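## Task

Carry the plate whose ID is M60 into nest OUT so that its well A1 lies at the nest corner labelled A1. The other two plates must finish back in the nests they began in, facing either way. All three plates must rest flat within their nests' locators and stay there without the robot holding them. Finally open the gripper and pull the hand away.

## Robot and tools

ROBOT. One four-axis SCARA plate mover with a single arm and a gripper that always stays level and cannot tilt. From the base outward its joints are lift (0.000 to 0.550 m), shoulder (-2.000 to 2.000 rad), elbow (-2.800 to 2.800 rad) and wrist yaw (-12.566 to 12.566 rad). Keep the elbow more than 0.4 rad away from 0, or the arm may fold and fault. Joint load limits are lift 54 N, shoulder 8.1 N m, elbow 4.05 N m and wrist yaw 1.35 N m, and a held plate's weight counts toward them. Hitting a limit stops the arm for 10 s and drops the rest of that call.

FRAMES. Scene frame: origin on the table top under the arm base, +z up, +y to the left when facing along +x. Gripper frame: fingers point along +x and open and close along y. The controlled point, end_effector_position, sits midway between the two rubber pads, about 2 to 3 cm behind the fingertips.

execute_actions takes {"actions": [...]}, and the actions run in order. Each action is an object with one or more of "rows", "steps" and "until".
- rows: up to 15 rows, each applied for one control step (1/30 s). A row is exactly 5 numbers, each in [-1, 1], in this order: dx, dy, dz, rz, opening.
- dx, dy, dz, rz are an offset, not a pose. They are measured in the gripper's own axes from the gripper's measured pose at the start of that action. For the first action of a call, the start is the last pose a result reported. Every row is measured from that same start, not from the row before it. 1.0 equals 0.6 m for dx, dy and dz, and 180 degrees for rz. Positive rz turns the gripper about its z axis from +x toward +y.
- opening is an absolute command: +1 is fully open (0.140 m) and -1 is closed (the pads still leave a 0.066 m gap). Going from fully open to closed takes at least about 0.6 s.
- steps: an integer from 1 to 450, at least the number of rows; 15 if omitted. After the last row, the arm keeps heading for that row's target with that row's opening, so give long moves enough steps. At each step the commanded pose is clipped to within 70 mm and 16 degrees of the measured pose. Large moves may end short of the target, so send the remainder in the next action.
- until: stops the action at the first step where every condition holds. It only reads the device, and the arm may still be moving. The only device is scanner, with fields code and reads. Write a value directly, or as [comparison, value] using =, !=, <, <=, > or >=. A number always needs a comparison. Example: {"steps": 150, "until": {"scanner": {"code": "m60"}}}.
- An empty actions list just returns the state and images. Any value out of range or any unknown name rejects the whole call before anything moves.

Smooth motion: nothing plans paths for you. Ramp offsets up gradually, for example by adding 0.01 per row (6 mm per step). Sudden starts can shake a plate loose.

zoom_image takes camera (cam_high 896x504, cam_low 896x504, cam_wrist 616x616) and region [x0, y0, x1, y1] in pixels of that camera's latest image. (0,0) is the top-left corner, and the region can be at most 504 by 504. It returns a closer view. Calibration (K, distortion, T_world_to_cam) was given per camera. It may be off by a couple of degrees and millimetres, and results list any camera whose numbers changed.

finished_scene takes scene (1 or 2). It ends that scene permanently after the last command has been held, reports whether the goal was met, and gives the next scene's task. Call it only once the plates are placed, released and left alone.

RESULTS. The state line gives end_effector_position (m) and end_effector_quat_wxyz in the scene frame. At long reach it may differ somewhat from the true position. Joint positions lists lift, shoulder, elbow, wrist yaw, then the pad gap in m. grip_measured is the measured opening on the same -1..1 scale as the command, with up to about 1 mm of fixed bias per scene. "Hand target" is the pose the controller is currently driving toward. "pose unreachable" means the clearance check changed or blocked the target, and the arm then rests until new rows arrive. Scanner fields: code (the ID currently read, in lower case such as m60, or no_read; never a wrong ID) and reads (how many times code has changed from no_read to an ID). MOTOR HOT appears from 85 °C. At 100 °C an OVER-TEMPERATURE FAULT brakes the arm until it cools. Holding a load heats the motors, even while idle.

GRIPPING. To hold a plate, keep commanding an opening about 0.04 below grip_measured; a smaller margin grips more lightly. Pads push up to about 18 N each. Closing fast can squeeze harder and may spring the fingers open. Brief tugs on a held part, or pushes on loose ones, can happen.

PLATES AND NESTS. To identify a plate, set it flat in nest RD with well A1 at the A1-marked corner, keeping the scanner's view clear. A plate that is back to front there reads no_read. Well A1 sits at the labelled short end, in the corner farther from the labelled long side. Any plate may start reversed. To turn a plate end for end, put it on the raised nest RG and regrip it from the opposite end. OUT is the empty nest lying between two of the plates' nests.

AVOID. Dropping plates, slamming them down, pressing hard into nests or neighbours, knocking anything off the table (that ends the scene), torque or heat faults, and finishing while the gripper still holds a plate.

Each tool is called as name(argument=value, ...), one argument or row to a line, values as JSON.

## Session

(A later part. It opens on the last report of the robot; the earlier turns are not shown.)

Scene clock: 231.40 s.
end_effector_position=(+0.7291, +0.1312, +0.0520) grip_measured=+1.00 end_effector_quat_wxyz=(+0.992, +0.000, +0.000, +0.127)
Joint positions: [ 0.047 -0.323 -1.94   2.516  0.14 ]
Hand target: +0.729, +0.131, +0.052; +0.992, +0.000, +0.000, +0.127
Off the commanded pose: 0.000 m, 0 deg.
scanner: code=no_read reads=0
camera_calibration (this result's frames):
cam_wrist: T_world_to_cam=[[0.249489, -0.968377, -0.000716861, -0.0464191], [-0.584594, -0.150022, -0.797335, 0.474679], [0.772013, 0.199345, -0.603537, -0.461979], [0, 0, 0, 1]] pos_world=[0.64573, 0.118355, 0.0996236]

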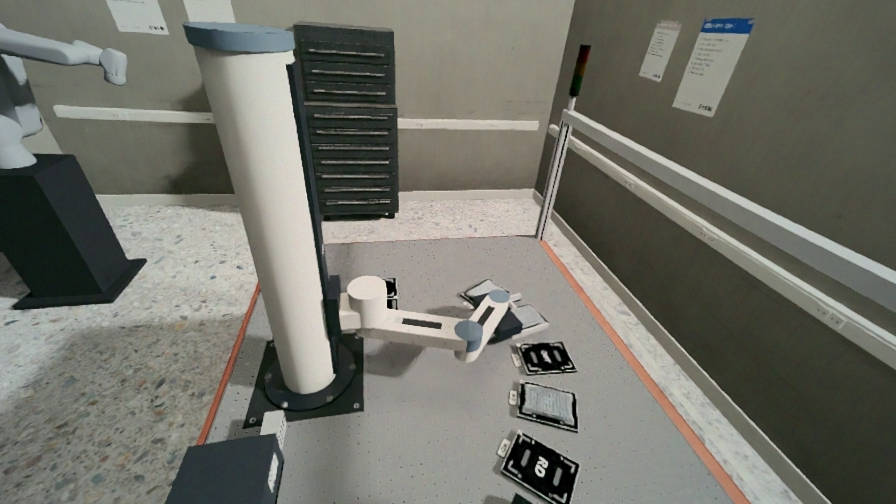

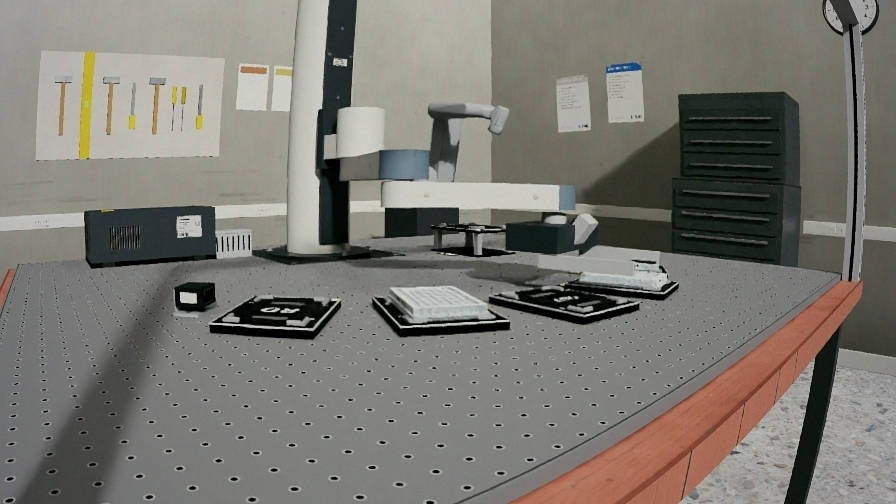

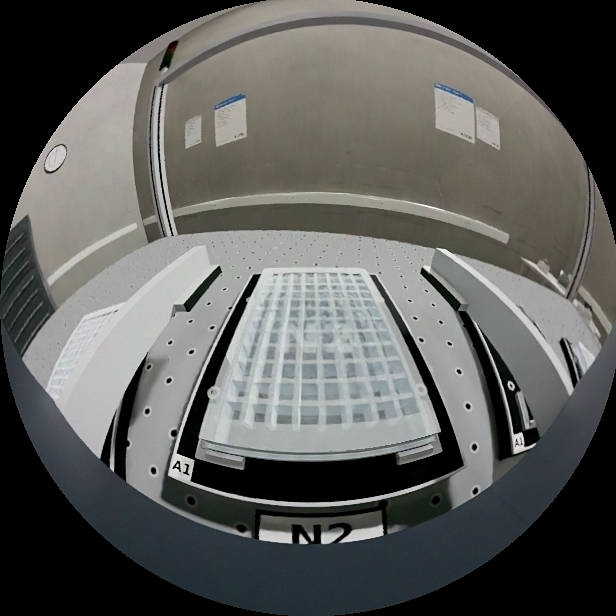

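execute_actions(
  actions=[
    {"rows":[[-0.02,-0.004,-0.033,0,1]],"steps":15},
    {"rows":[[0,0,0,0,-0.3]],"steps":20},
    {"rows":[[0,0,0,0,-0.53]],"steps":15},
  ],
)

Scene clock: 237.03 s.
end_effector_position=(+0.7158, +0.1322, +0.0321) grip_measured=-0.50 end_effector_quat_wxyz=(+0.990, +0.000, +0.000, +0.138)
Joint positions: [ 0.027 -0.358 -1.856  2.49   0.085]
Hand target: +0.717, +0.129, +0.032; +0.991, +0.000, +0.000, +0.133
Off the commanded pose: 0.003 m, 1 deg.
scanner: code=no_read reads=0
camera_calibration (this result's frames):
cam_wrist: T_world_to_cam=[[0.271385, -0.962471, -0.000716861, -0.058543], [-0.581042, -0.163241, -0.797335, 0.45045], [0.767294, 0.216801, -0.603537, -0.462845], [0, 0, 0, 1]] pos_world=[0.632756, 0.117531, 0.0797731]

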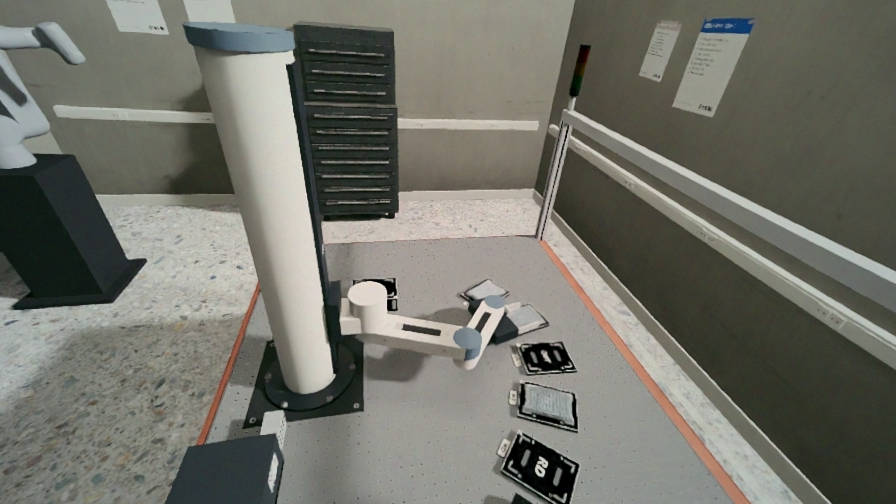

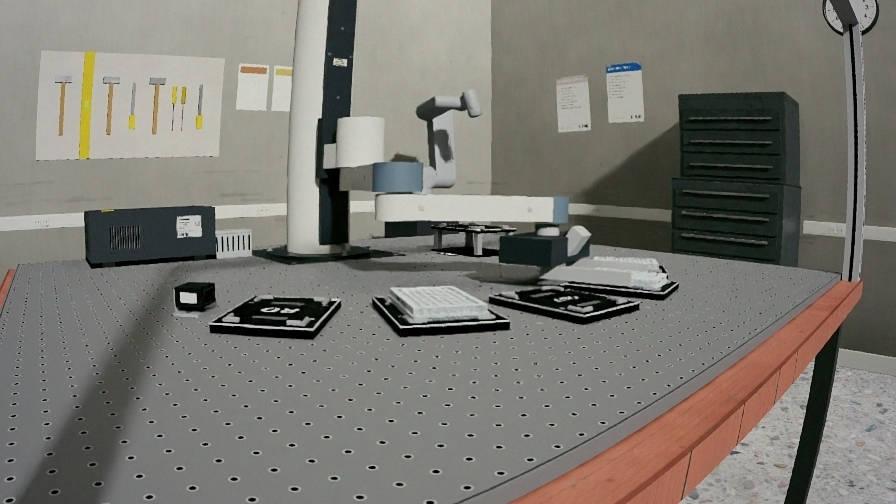

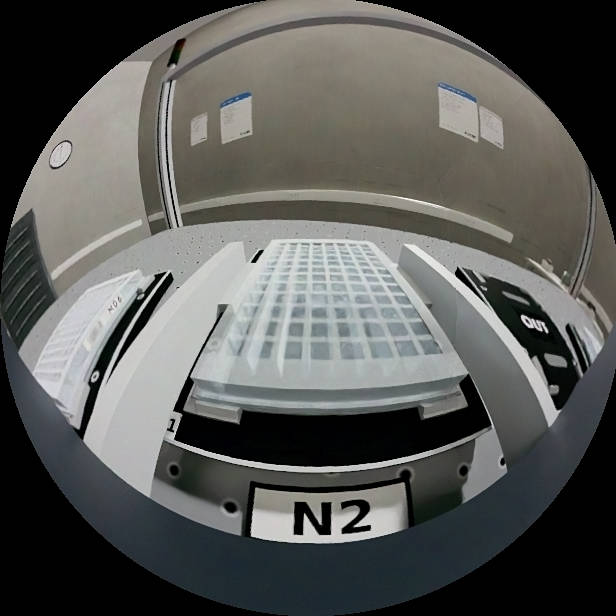

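execute_actions(
  actions=[
    {"rows":[[0,0,0.02,0,-0.55],[0,0,0.06,0,-0.55],[0,0,0.12,0,-0.55],[0,0,0.2,0,-0.55]],"steps":25},
    {"rows":[[-0.04,0.045,0,0,-0.55],[-0.08,0.09,0,0,-0.55],[-0.12,0.135,0,0,-0.55],[-0.16,0.18,0,0,-0.55],[-0.2,0.225,0,0,-0.55],[-0.25,0.28,0,0,-0.55],[-0.3,0.335,0,0,-0.55],[-0.349,0.391,0,0,-0.55]],"steps":40},
    {"rows":[[0,0,0,0.911,-0.55]],"steps":90},
    {"rows":[[0.05,0,0,0,-0.55],[0.1,0,0,0,-0.55],[0.15,0,0,0,-0.55],[0.2,0,0,0,-0.55],[0.25,0,0,0,-0.55],[0.3,0,0,0,-0.55],[0.36,0,0,0,-0.55]],"steps":35},
    {"rows":[[0,0,-0.1,0,-0.55]],"steps":20},
    {"rows":[[0,0,0,0,0.4]],"steps":15},
    {"rows":[[0,0,0.1,0,1]],"steps":15},
    {"rows":[[0,0,0,-0.995,1]],"steps":90},
    {"rows":[[0,0,-0.07,0,1]],"steps":15},
  ],
)

Scene clock: 258.67 s.
end_effector_position=(+0.2340, +0.3013, +0.1101) grip_measured=+1.00 end_effector_quat_wxyz=(+1.000, +0.000, +0.000, +0.007)
Joint positions: [ 0.105  1.003 -1.271  0.28   0.14 ]
Hand target: +0.234, +0.301, +0.110; +1.000, +0.000, +0.000, +0.006
Off the commanded pose: 0.000 m, 0 deg.
scanner: code=no_read reads=0
camera_calibration (this result's frames):
cam_wrist: T_world_to_cam=[[0.0112851, -0.999936, -0.000716861, 0.307197], [-0.603505, -0.00623945, -0.797335, 0.218186], [0.797279, 0.00943066, -0.603537, -0.0273217], [0, 0, 0, 1]] pos_world=[0.149993, 0.308796, 0.157698]

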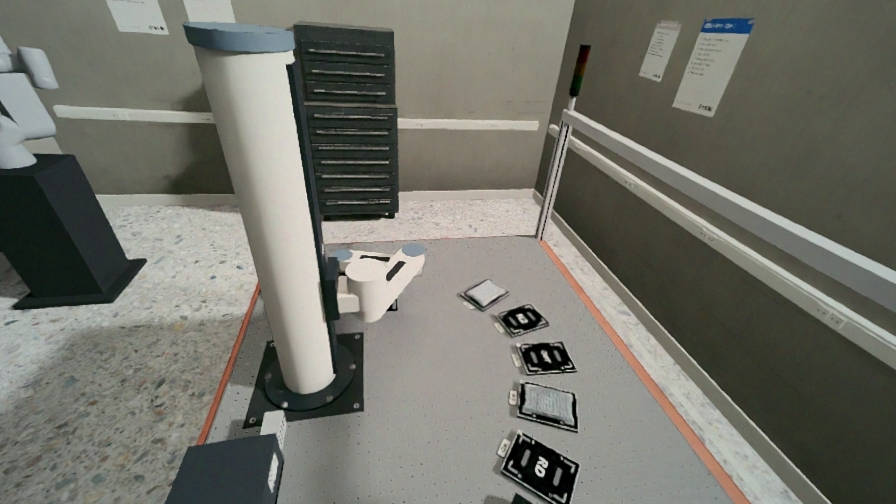

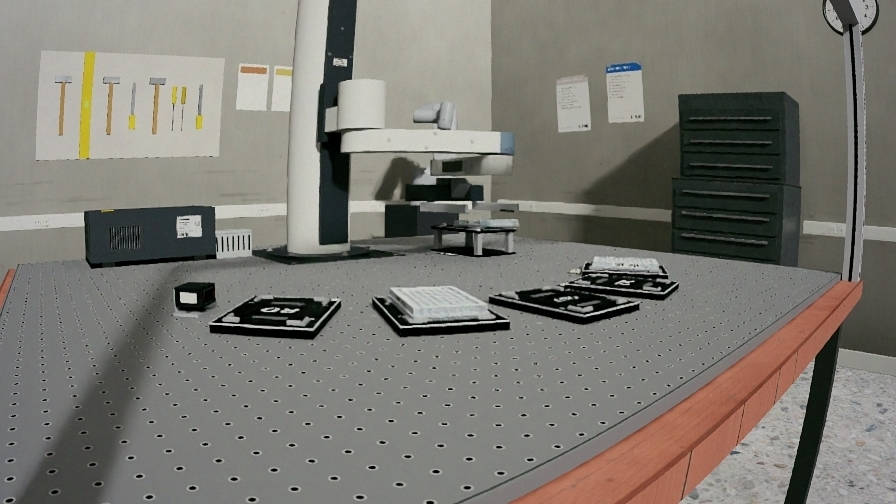

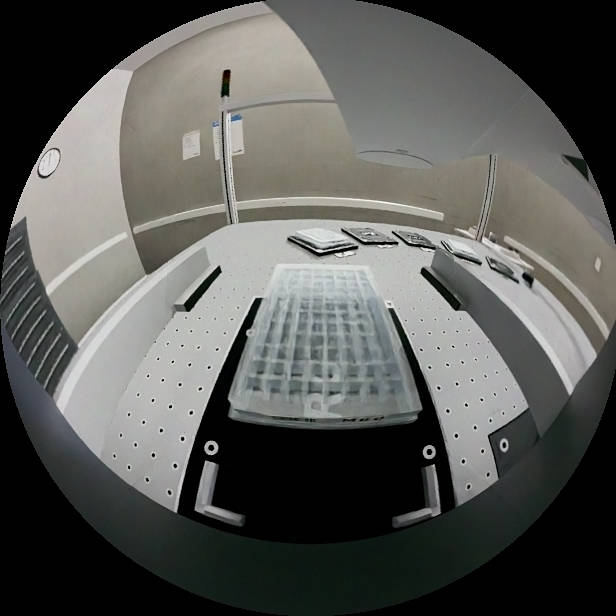

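Grip and read label.

execute_actions(
  actions=[
    {"rows":[[0,0,-0.032,0,1]],"steps":15},
    {"rows":[[0,0,0,0,-0.3]],"steps":20},
    {"rows":[[0,0,0,0,-0.55]],"steps":15},
  ],
)

Scene clock: 265.80 s.
end_effector_position=(+0.2340, +0.3013, +0.0908) grip_measured=-0.54 end_effector_quat_wxyz=(+1.000, +0.000, +0.000, +0.006)
Joint positions: [ 0.086  1.003 -1.271  0.28   0.083]
Hand target: +0.234, +0.301, +0.091; +1.000, +0.000, +0.000, +0.007
Off the commanded pose: 0.000 m, 0 deg.
scanner: code=no_read reads=0
camera_calibration (this result's frames):
cam_wrist: T_world_to_cam=[[0.0111911, -0.999937, -0.000716861, 0.307187], [-0.603506, -0.00618272, -0.797335, 0.202819], [0.79728, 0.0093557, -0.603537, -0.0389166], [0, 0, 0, 1]] pos_world=[0.149992, 0.308786, 0.138447]

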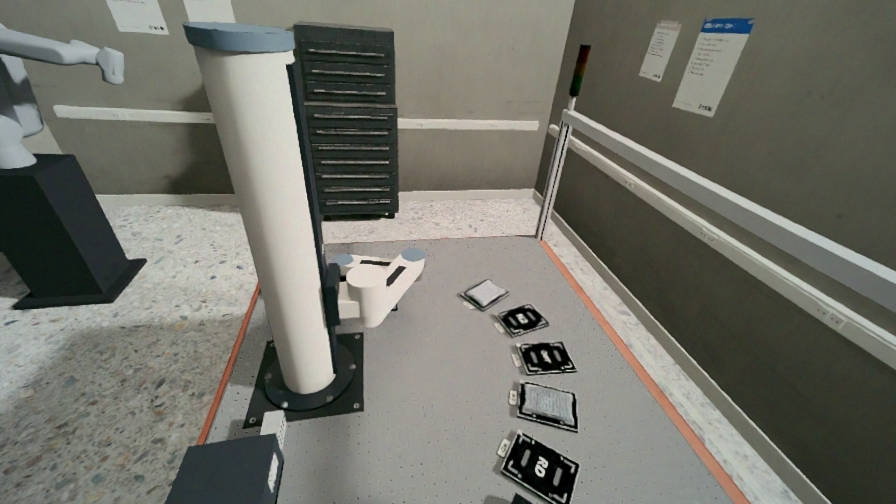

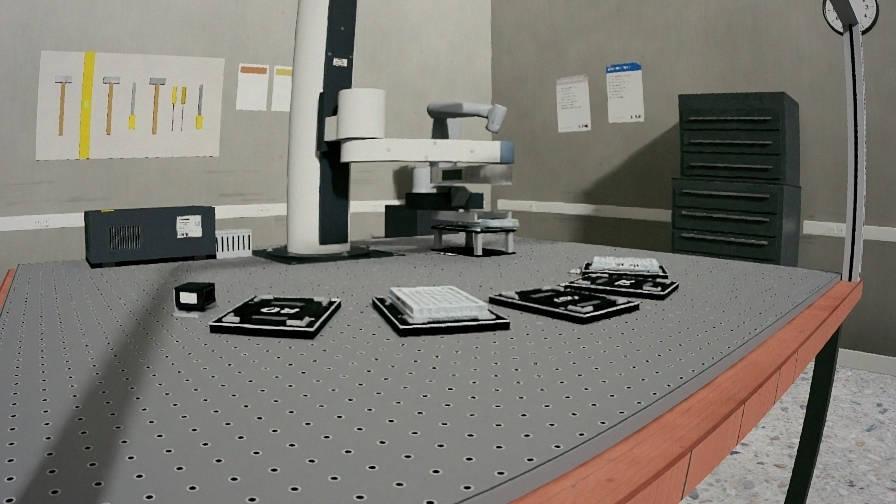

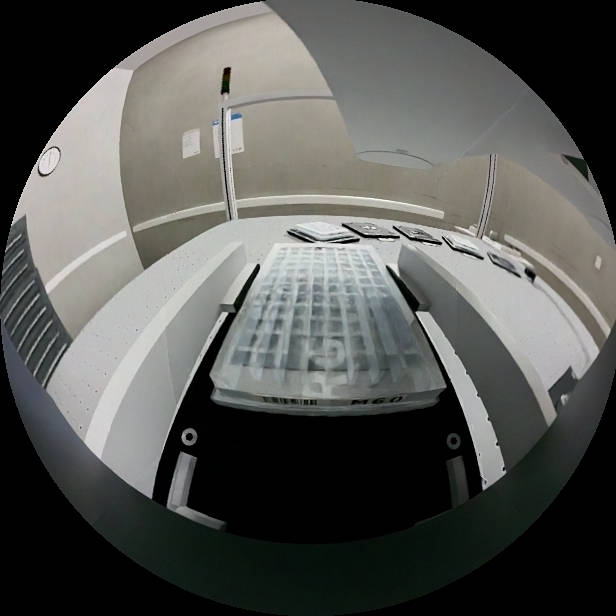

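execute_actions(
  actions=[
    {"rows":[[0,0,0.02,0,-0.58],[0,0,0.05,0,-0.58],[0,0,0.08,0,-0.58]],"steps":18},
    {"rows":[[0.05,-0.036,0,0,-0.58],[0.1,-0.072,0,0,-0.58],[0.16,-0.115,0,0,-0.58],[0.22,-0.16,0,0,-0.58],[0.28,-0.2,0,0,-0.58],[0.34,-0.245,0,0,-0.58],[0.4,-0.29,0,0,-0.58],[0.46,-0.33,0,0,-0.58],[0.52,-0.375,0,0,-0.58],[0.58,-0.42,0,0,-0.58],[0.64,-0.46,0,0,-0.58],[0.7,-0.505,0,0,-0.58],[0.75,-0.54,0,-0.025,-0.58],[0.78,-0.565,0,-0.025,-0.58],[0.798,-0.578,0,-0.025,-0.58]],"steps":60},
    {"rows":[[0,0,-0.15,0,-0.58]],"steps":25},
  ],
)

Scene clock: 279.90 s.
end_effector_position=(+0.7176, -0.0389, +0.0488) grip_measured=-0.56 end_effector_quat_wxyz=(+0.999, +0.000, +0.000, -0.033)
Joint positions: [ 0.044 -0.695 -1.775  2.404  0.082]
Hand target: +0.718, -0.039, +0.049; +0.999, +0.000, +0.000, -0.033
Off the commanded pose: 0.000 m, 0 deg.
scanner: code=no_read reads=0
camera_calibration (this result's frames):
cam_wrist: T_world_to_cam=[[-0.0672081, -0.997739, -0.000716861, 0.0178593], [-0.602134, 0.0411329, -0.797335, 0.459909], [0.795561, -0.0531557, -0.603537, -0.447869], [0, 0, 0, 1]] pos_world=[0.634434, -0.0249053, 0.0964088]

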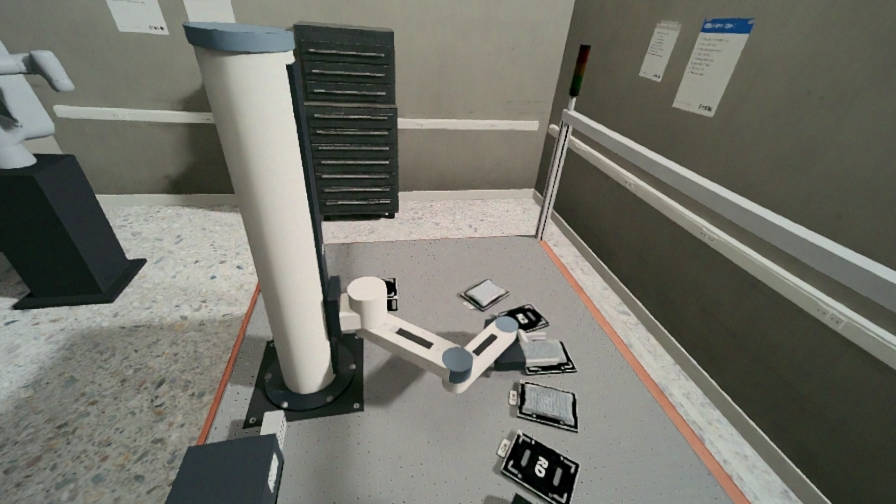

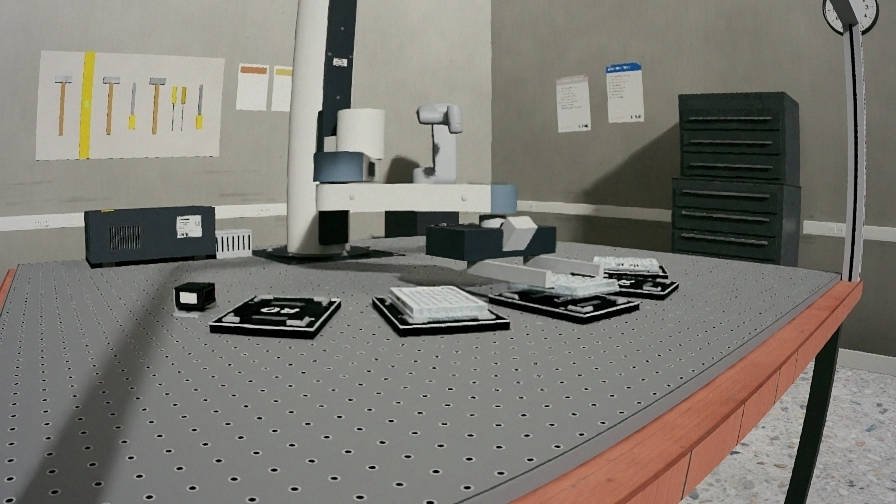

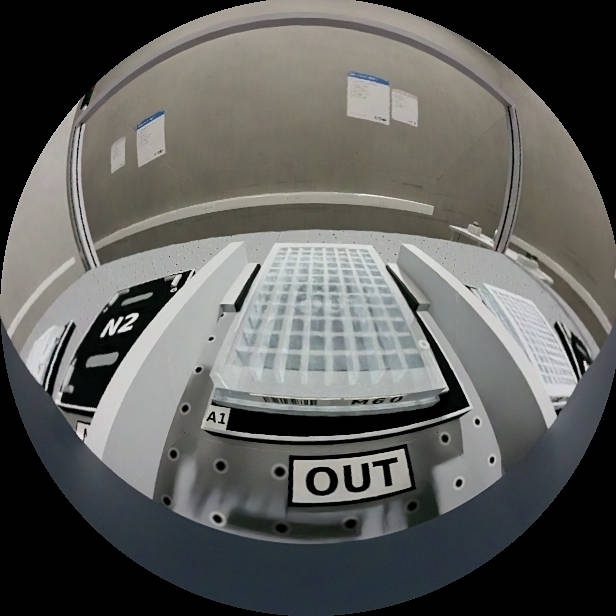

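execute_actions(
  actions=[
    {"rows":[[0.01,-0.025,0,-0.03,-0.58]],"steps":20},
  ],
)

Scene clock: 287.23 s.
end_effector_position=(+0.7226, -0.0545, +0.0488) grip_measured=-0.56 end_effector_quat_wxyz=(+0.997, +0.000, +0.000, -0.080)
Joint positions: [ 0.044 -0.681 -1.816  2.337  0.082]
Hand target: +0.723, -0.054, +0.049; +0.997, +0.000, +0.000, -0.080
Off the commanded pose: 0.000 m, 0 deg.
scanner: code=no_read reads=0
camera_calibration (this result's frames):
cam_wrist: T_world_to_cam=[[-0.161556, -0.986863, -0.000716861, 0.0714367], [-0.595516, 0.0980693, -0.797335, 0.461894], [0.786931, -0.128388, -0.603537, -0.450552], [0, 0, 0, 1]] pos_world=[0.641159, -0.0326445, 0.0964105]

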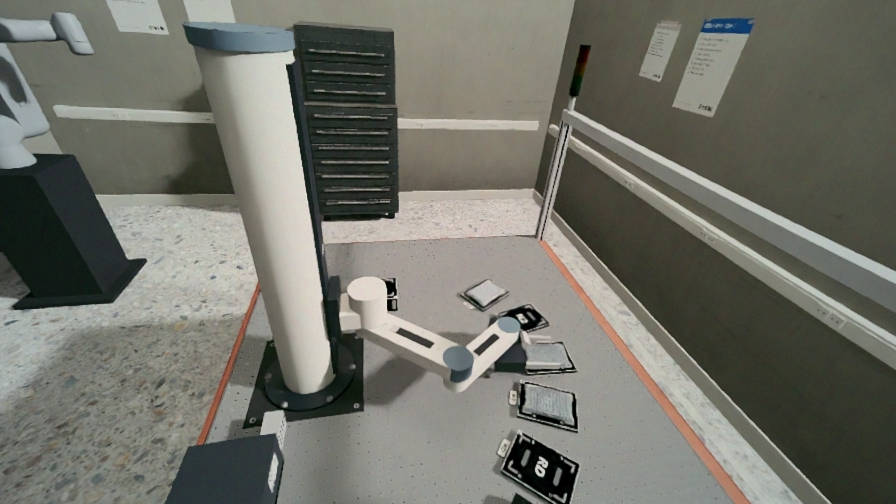

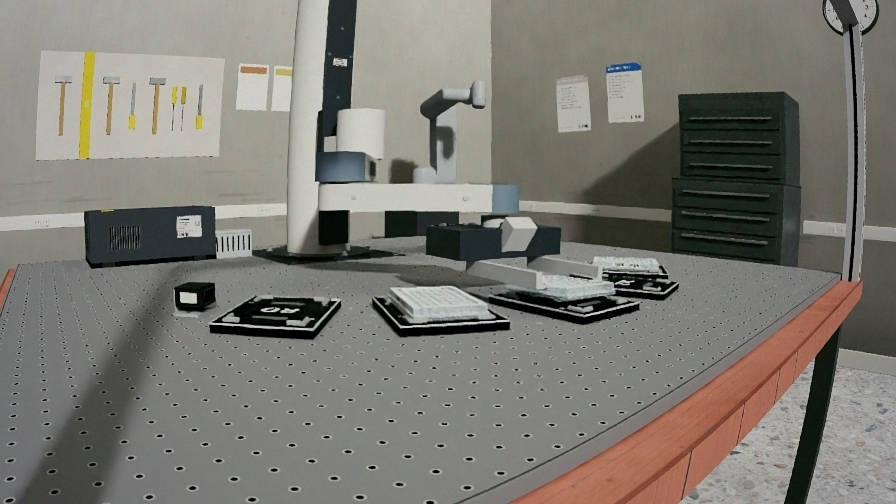

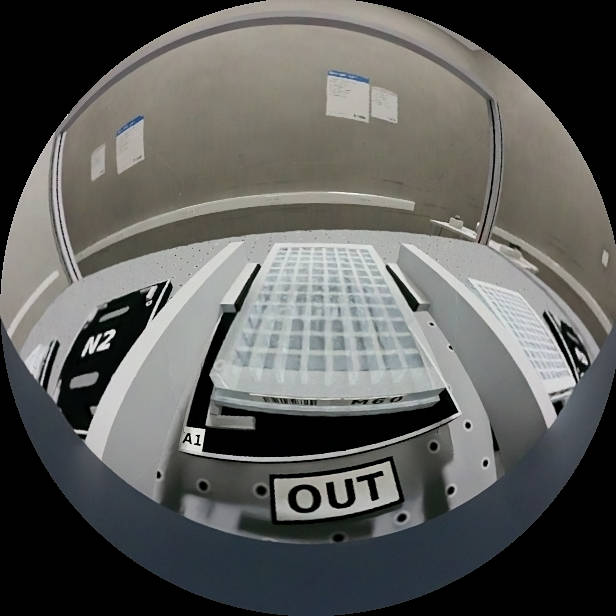

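execute_actions(
  actions=[
    {"rows":[[0,0,0,0.06,-0.58]],"steps":20},
  ],
)

Scene clock: 295.63 s.
end_effector_position=(+0.7227, -0.0547, +0.0488) grip_measured=-0.56 end_effector_quat_wxyz=(+1.000, +0.000, +0.000, +0.014)
Joint positions: [ 0.044 -0.742 -1.824  2.593  0.082]
Hand target: +0.723, -0.055, +0.049; +1.000, +0.000, +0.000, +0.014
Off the commanded pose: 0.000 m, 0 deg.
scanner: code=no_read reads=0
camera_calibration (this result's frames):
cam_wrist: T_world_to_cam=[[0.0255345, -0.999674, -0.000716861, -0.0646719], [-0.603355, -0.0148396, -0.797335, 0.461423], [0.797064, 0.020792, -0.603537, -0.449769], [0, 0, 0, 1]] pos_world=[0.638548, -0.0484518, 0.0964101]

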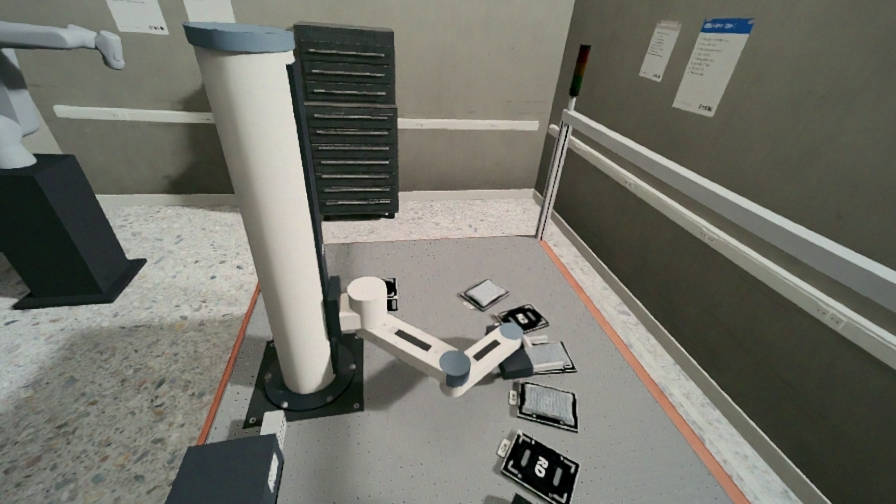

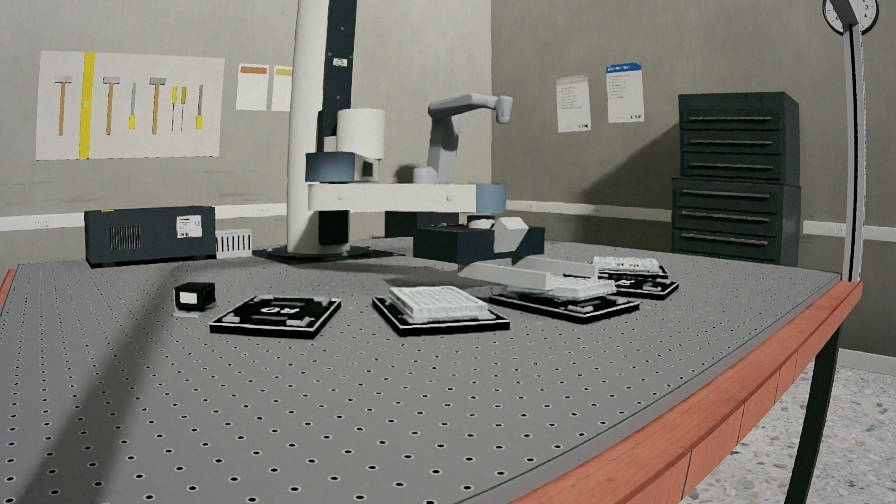

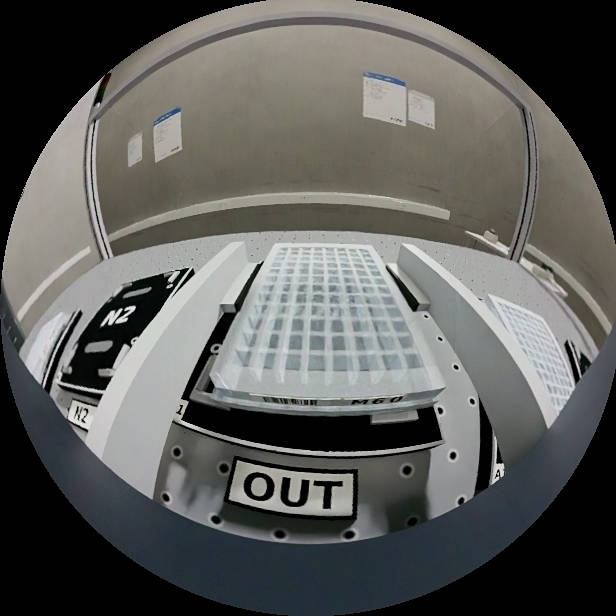

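execute_actions(
  actions=[
    {"rows":[[0.008,0.012,0,-0.015,-0.58]],"steps":20},
  ],
)

Scene clock: 300.40 s.
end_effector_position=(+0.7272, -0.0472, +0.0488) grip_measured=-0.56 end_effector_quat_wxyz=(+1.000, +0.000, +0.000, -0.010)
Joint positions: [ 0.044 -0.699 -1.842  2.522  0.082]
Hand target: +0.727, -0.047, +0.049; +1.000, +0.000, +0.000, -0.010
Off the commanded pose: 0.000 m, 0 deg.
scanner: code=no_read reads=0
camera_calibration (this result's frames):
cam_wrist: T_world_to_cam=[[-0.0208397, -0.999783, -0.000716861, -0.0235253], [-0.603394, 0.013149, -0.797335, 0.465641], [0.797171, -0.0161837, -0.603537, -0.45539], [0, 0, 0, 1]] pos_world=[0.643499, -0.0370127, 0.0964101]

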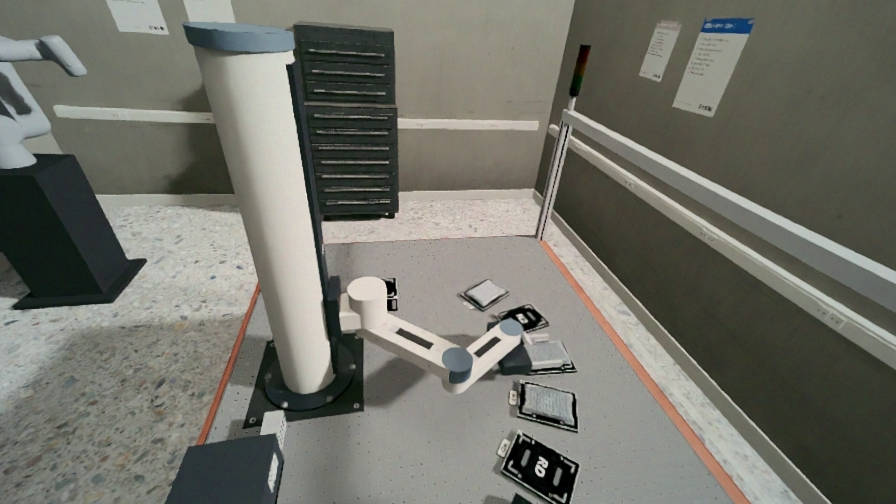

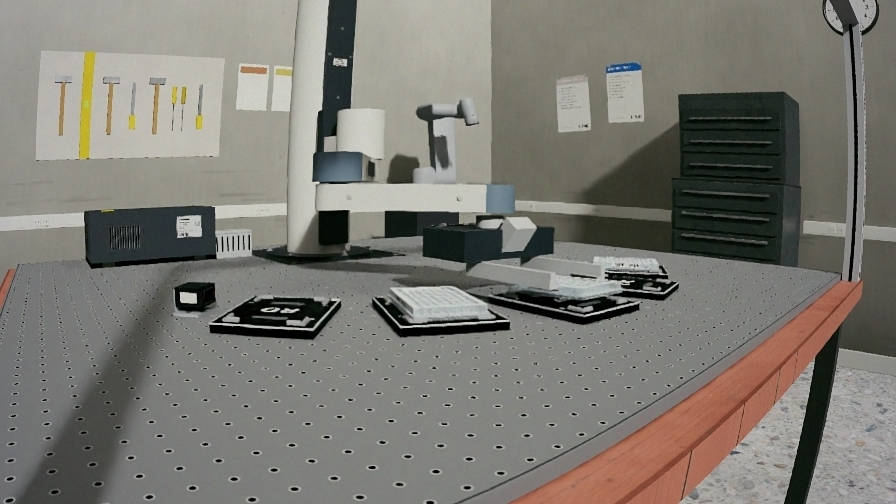

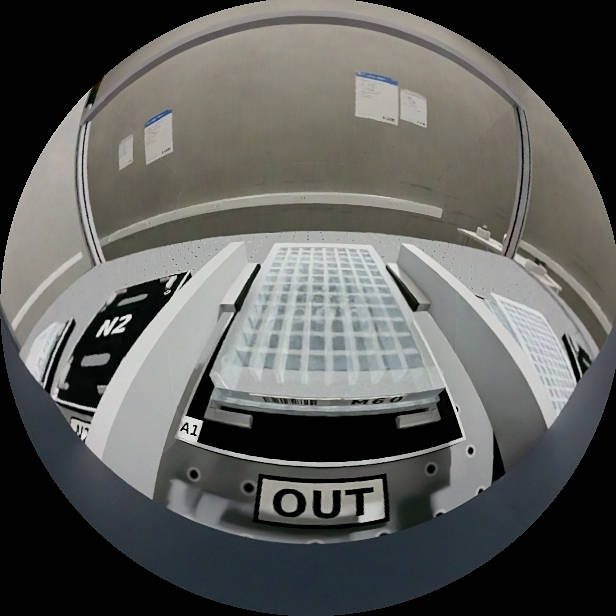

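execute_actions(
  actions=[
    {"rows":[[0,0,-0.025,0,-0.58]],"steps":15},
    {"rows":[[0,0,0,0,0.3]],"steps":15},
    {"rows":[[-0.1,0,0.1,0,1]],"steps":25},
  ],
)

Scene clock: 305.00 s.
end_effector_position=(+0.6672, -0.0456, +0.0944) grip_measured=+1.00 end_effector_quat_wxyz=(+1.000, +0.000, +0.000, -0.010)
Joint positions: [ 0.089 -0.861 -1.496  2.337  0.14 ]
Hand target: +0.667, -0.046, +0.094; +1.000, +0.000, +0.000, -0.010
Off the commanded pose: 0.000 m, 0 deg.
scanner: code=no_read reads=0
camera_calibration (this result's frames):
cam_wrist: T_world_to_cam=[[-0.021454, -0.99977, -0.000716861, -0.0228056], [-0.603386, 0.0135197, -0.797335, 0.465765], [0.797161, -0.0166735, -0.603537, -0.380022], [0, 0, 0, 1]] pos_world=[0.583485, -0.0354336, 0.141997]

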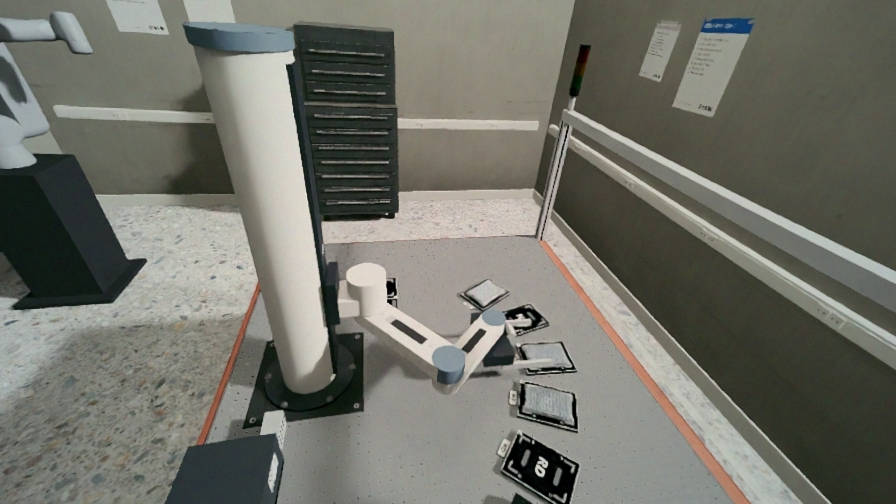

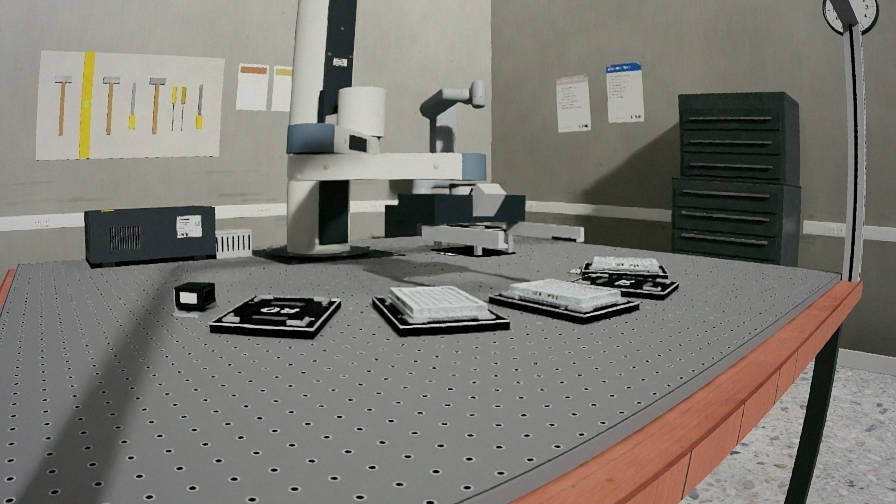

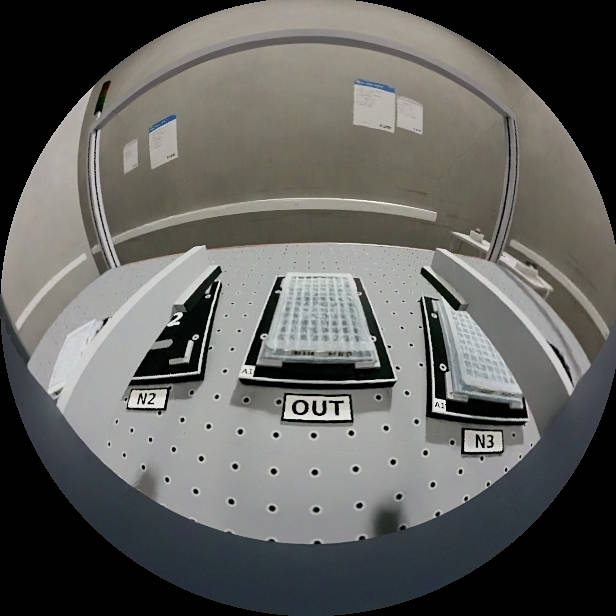

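Seated.

finished_scene(
  scene=1,
)

The scene is finished: the task was done.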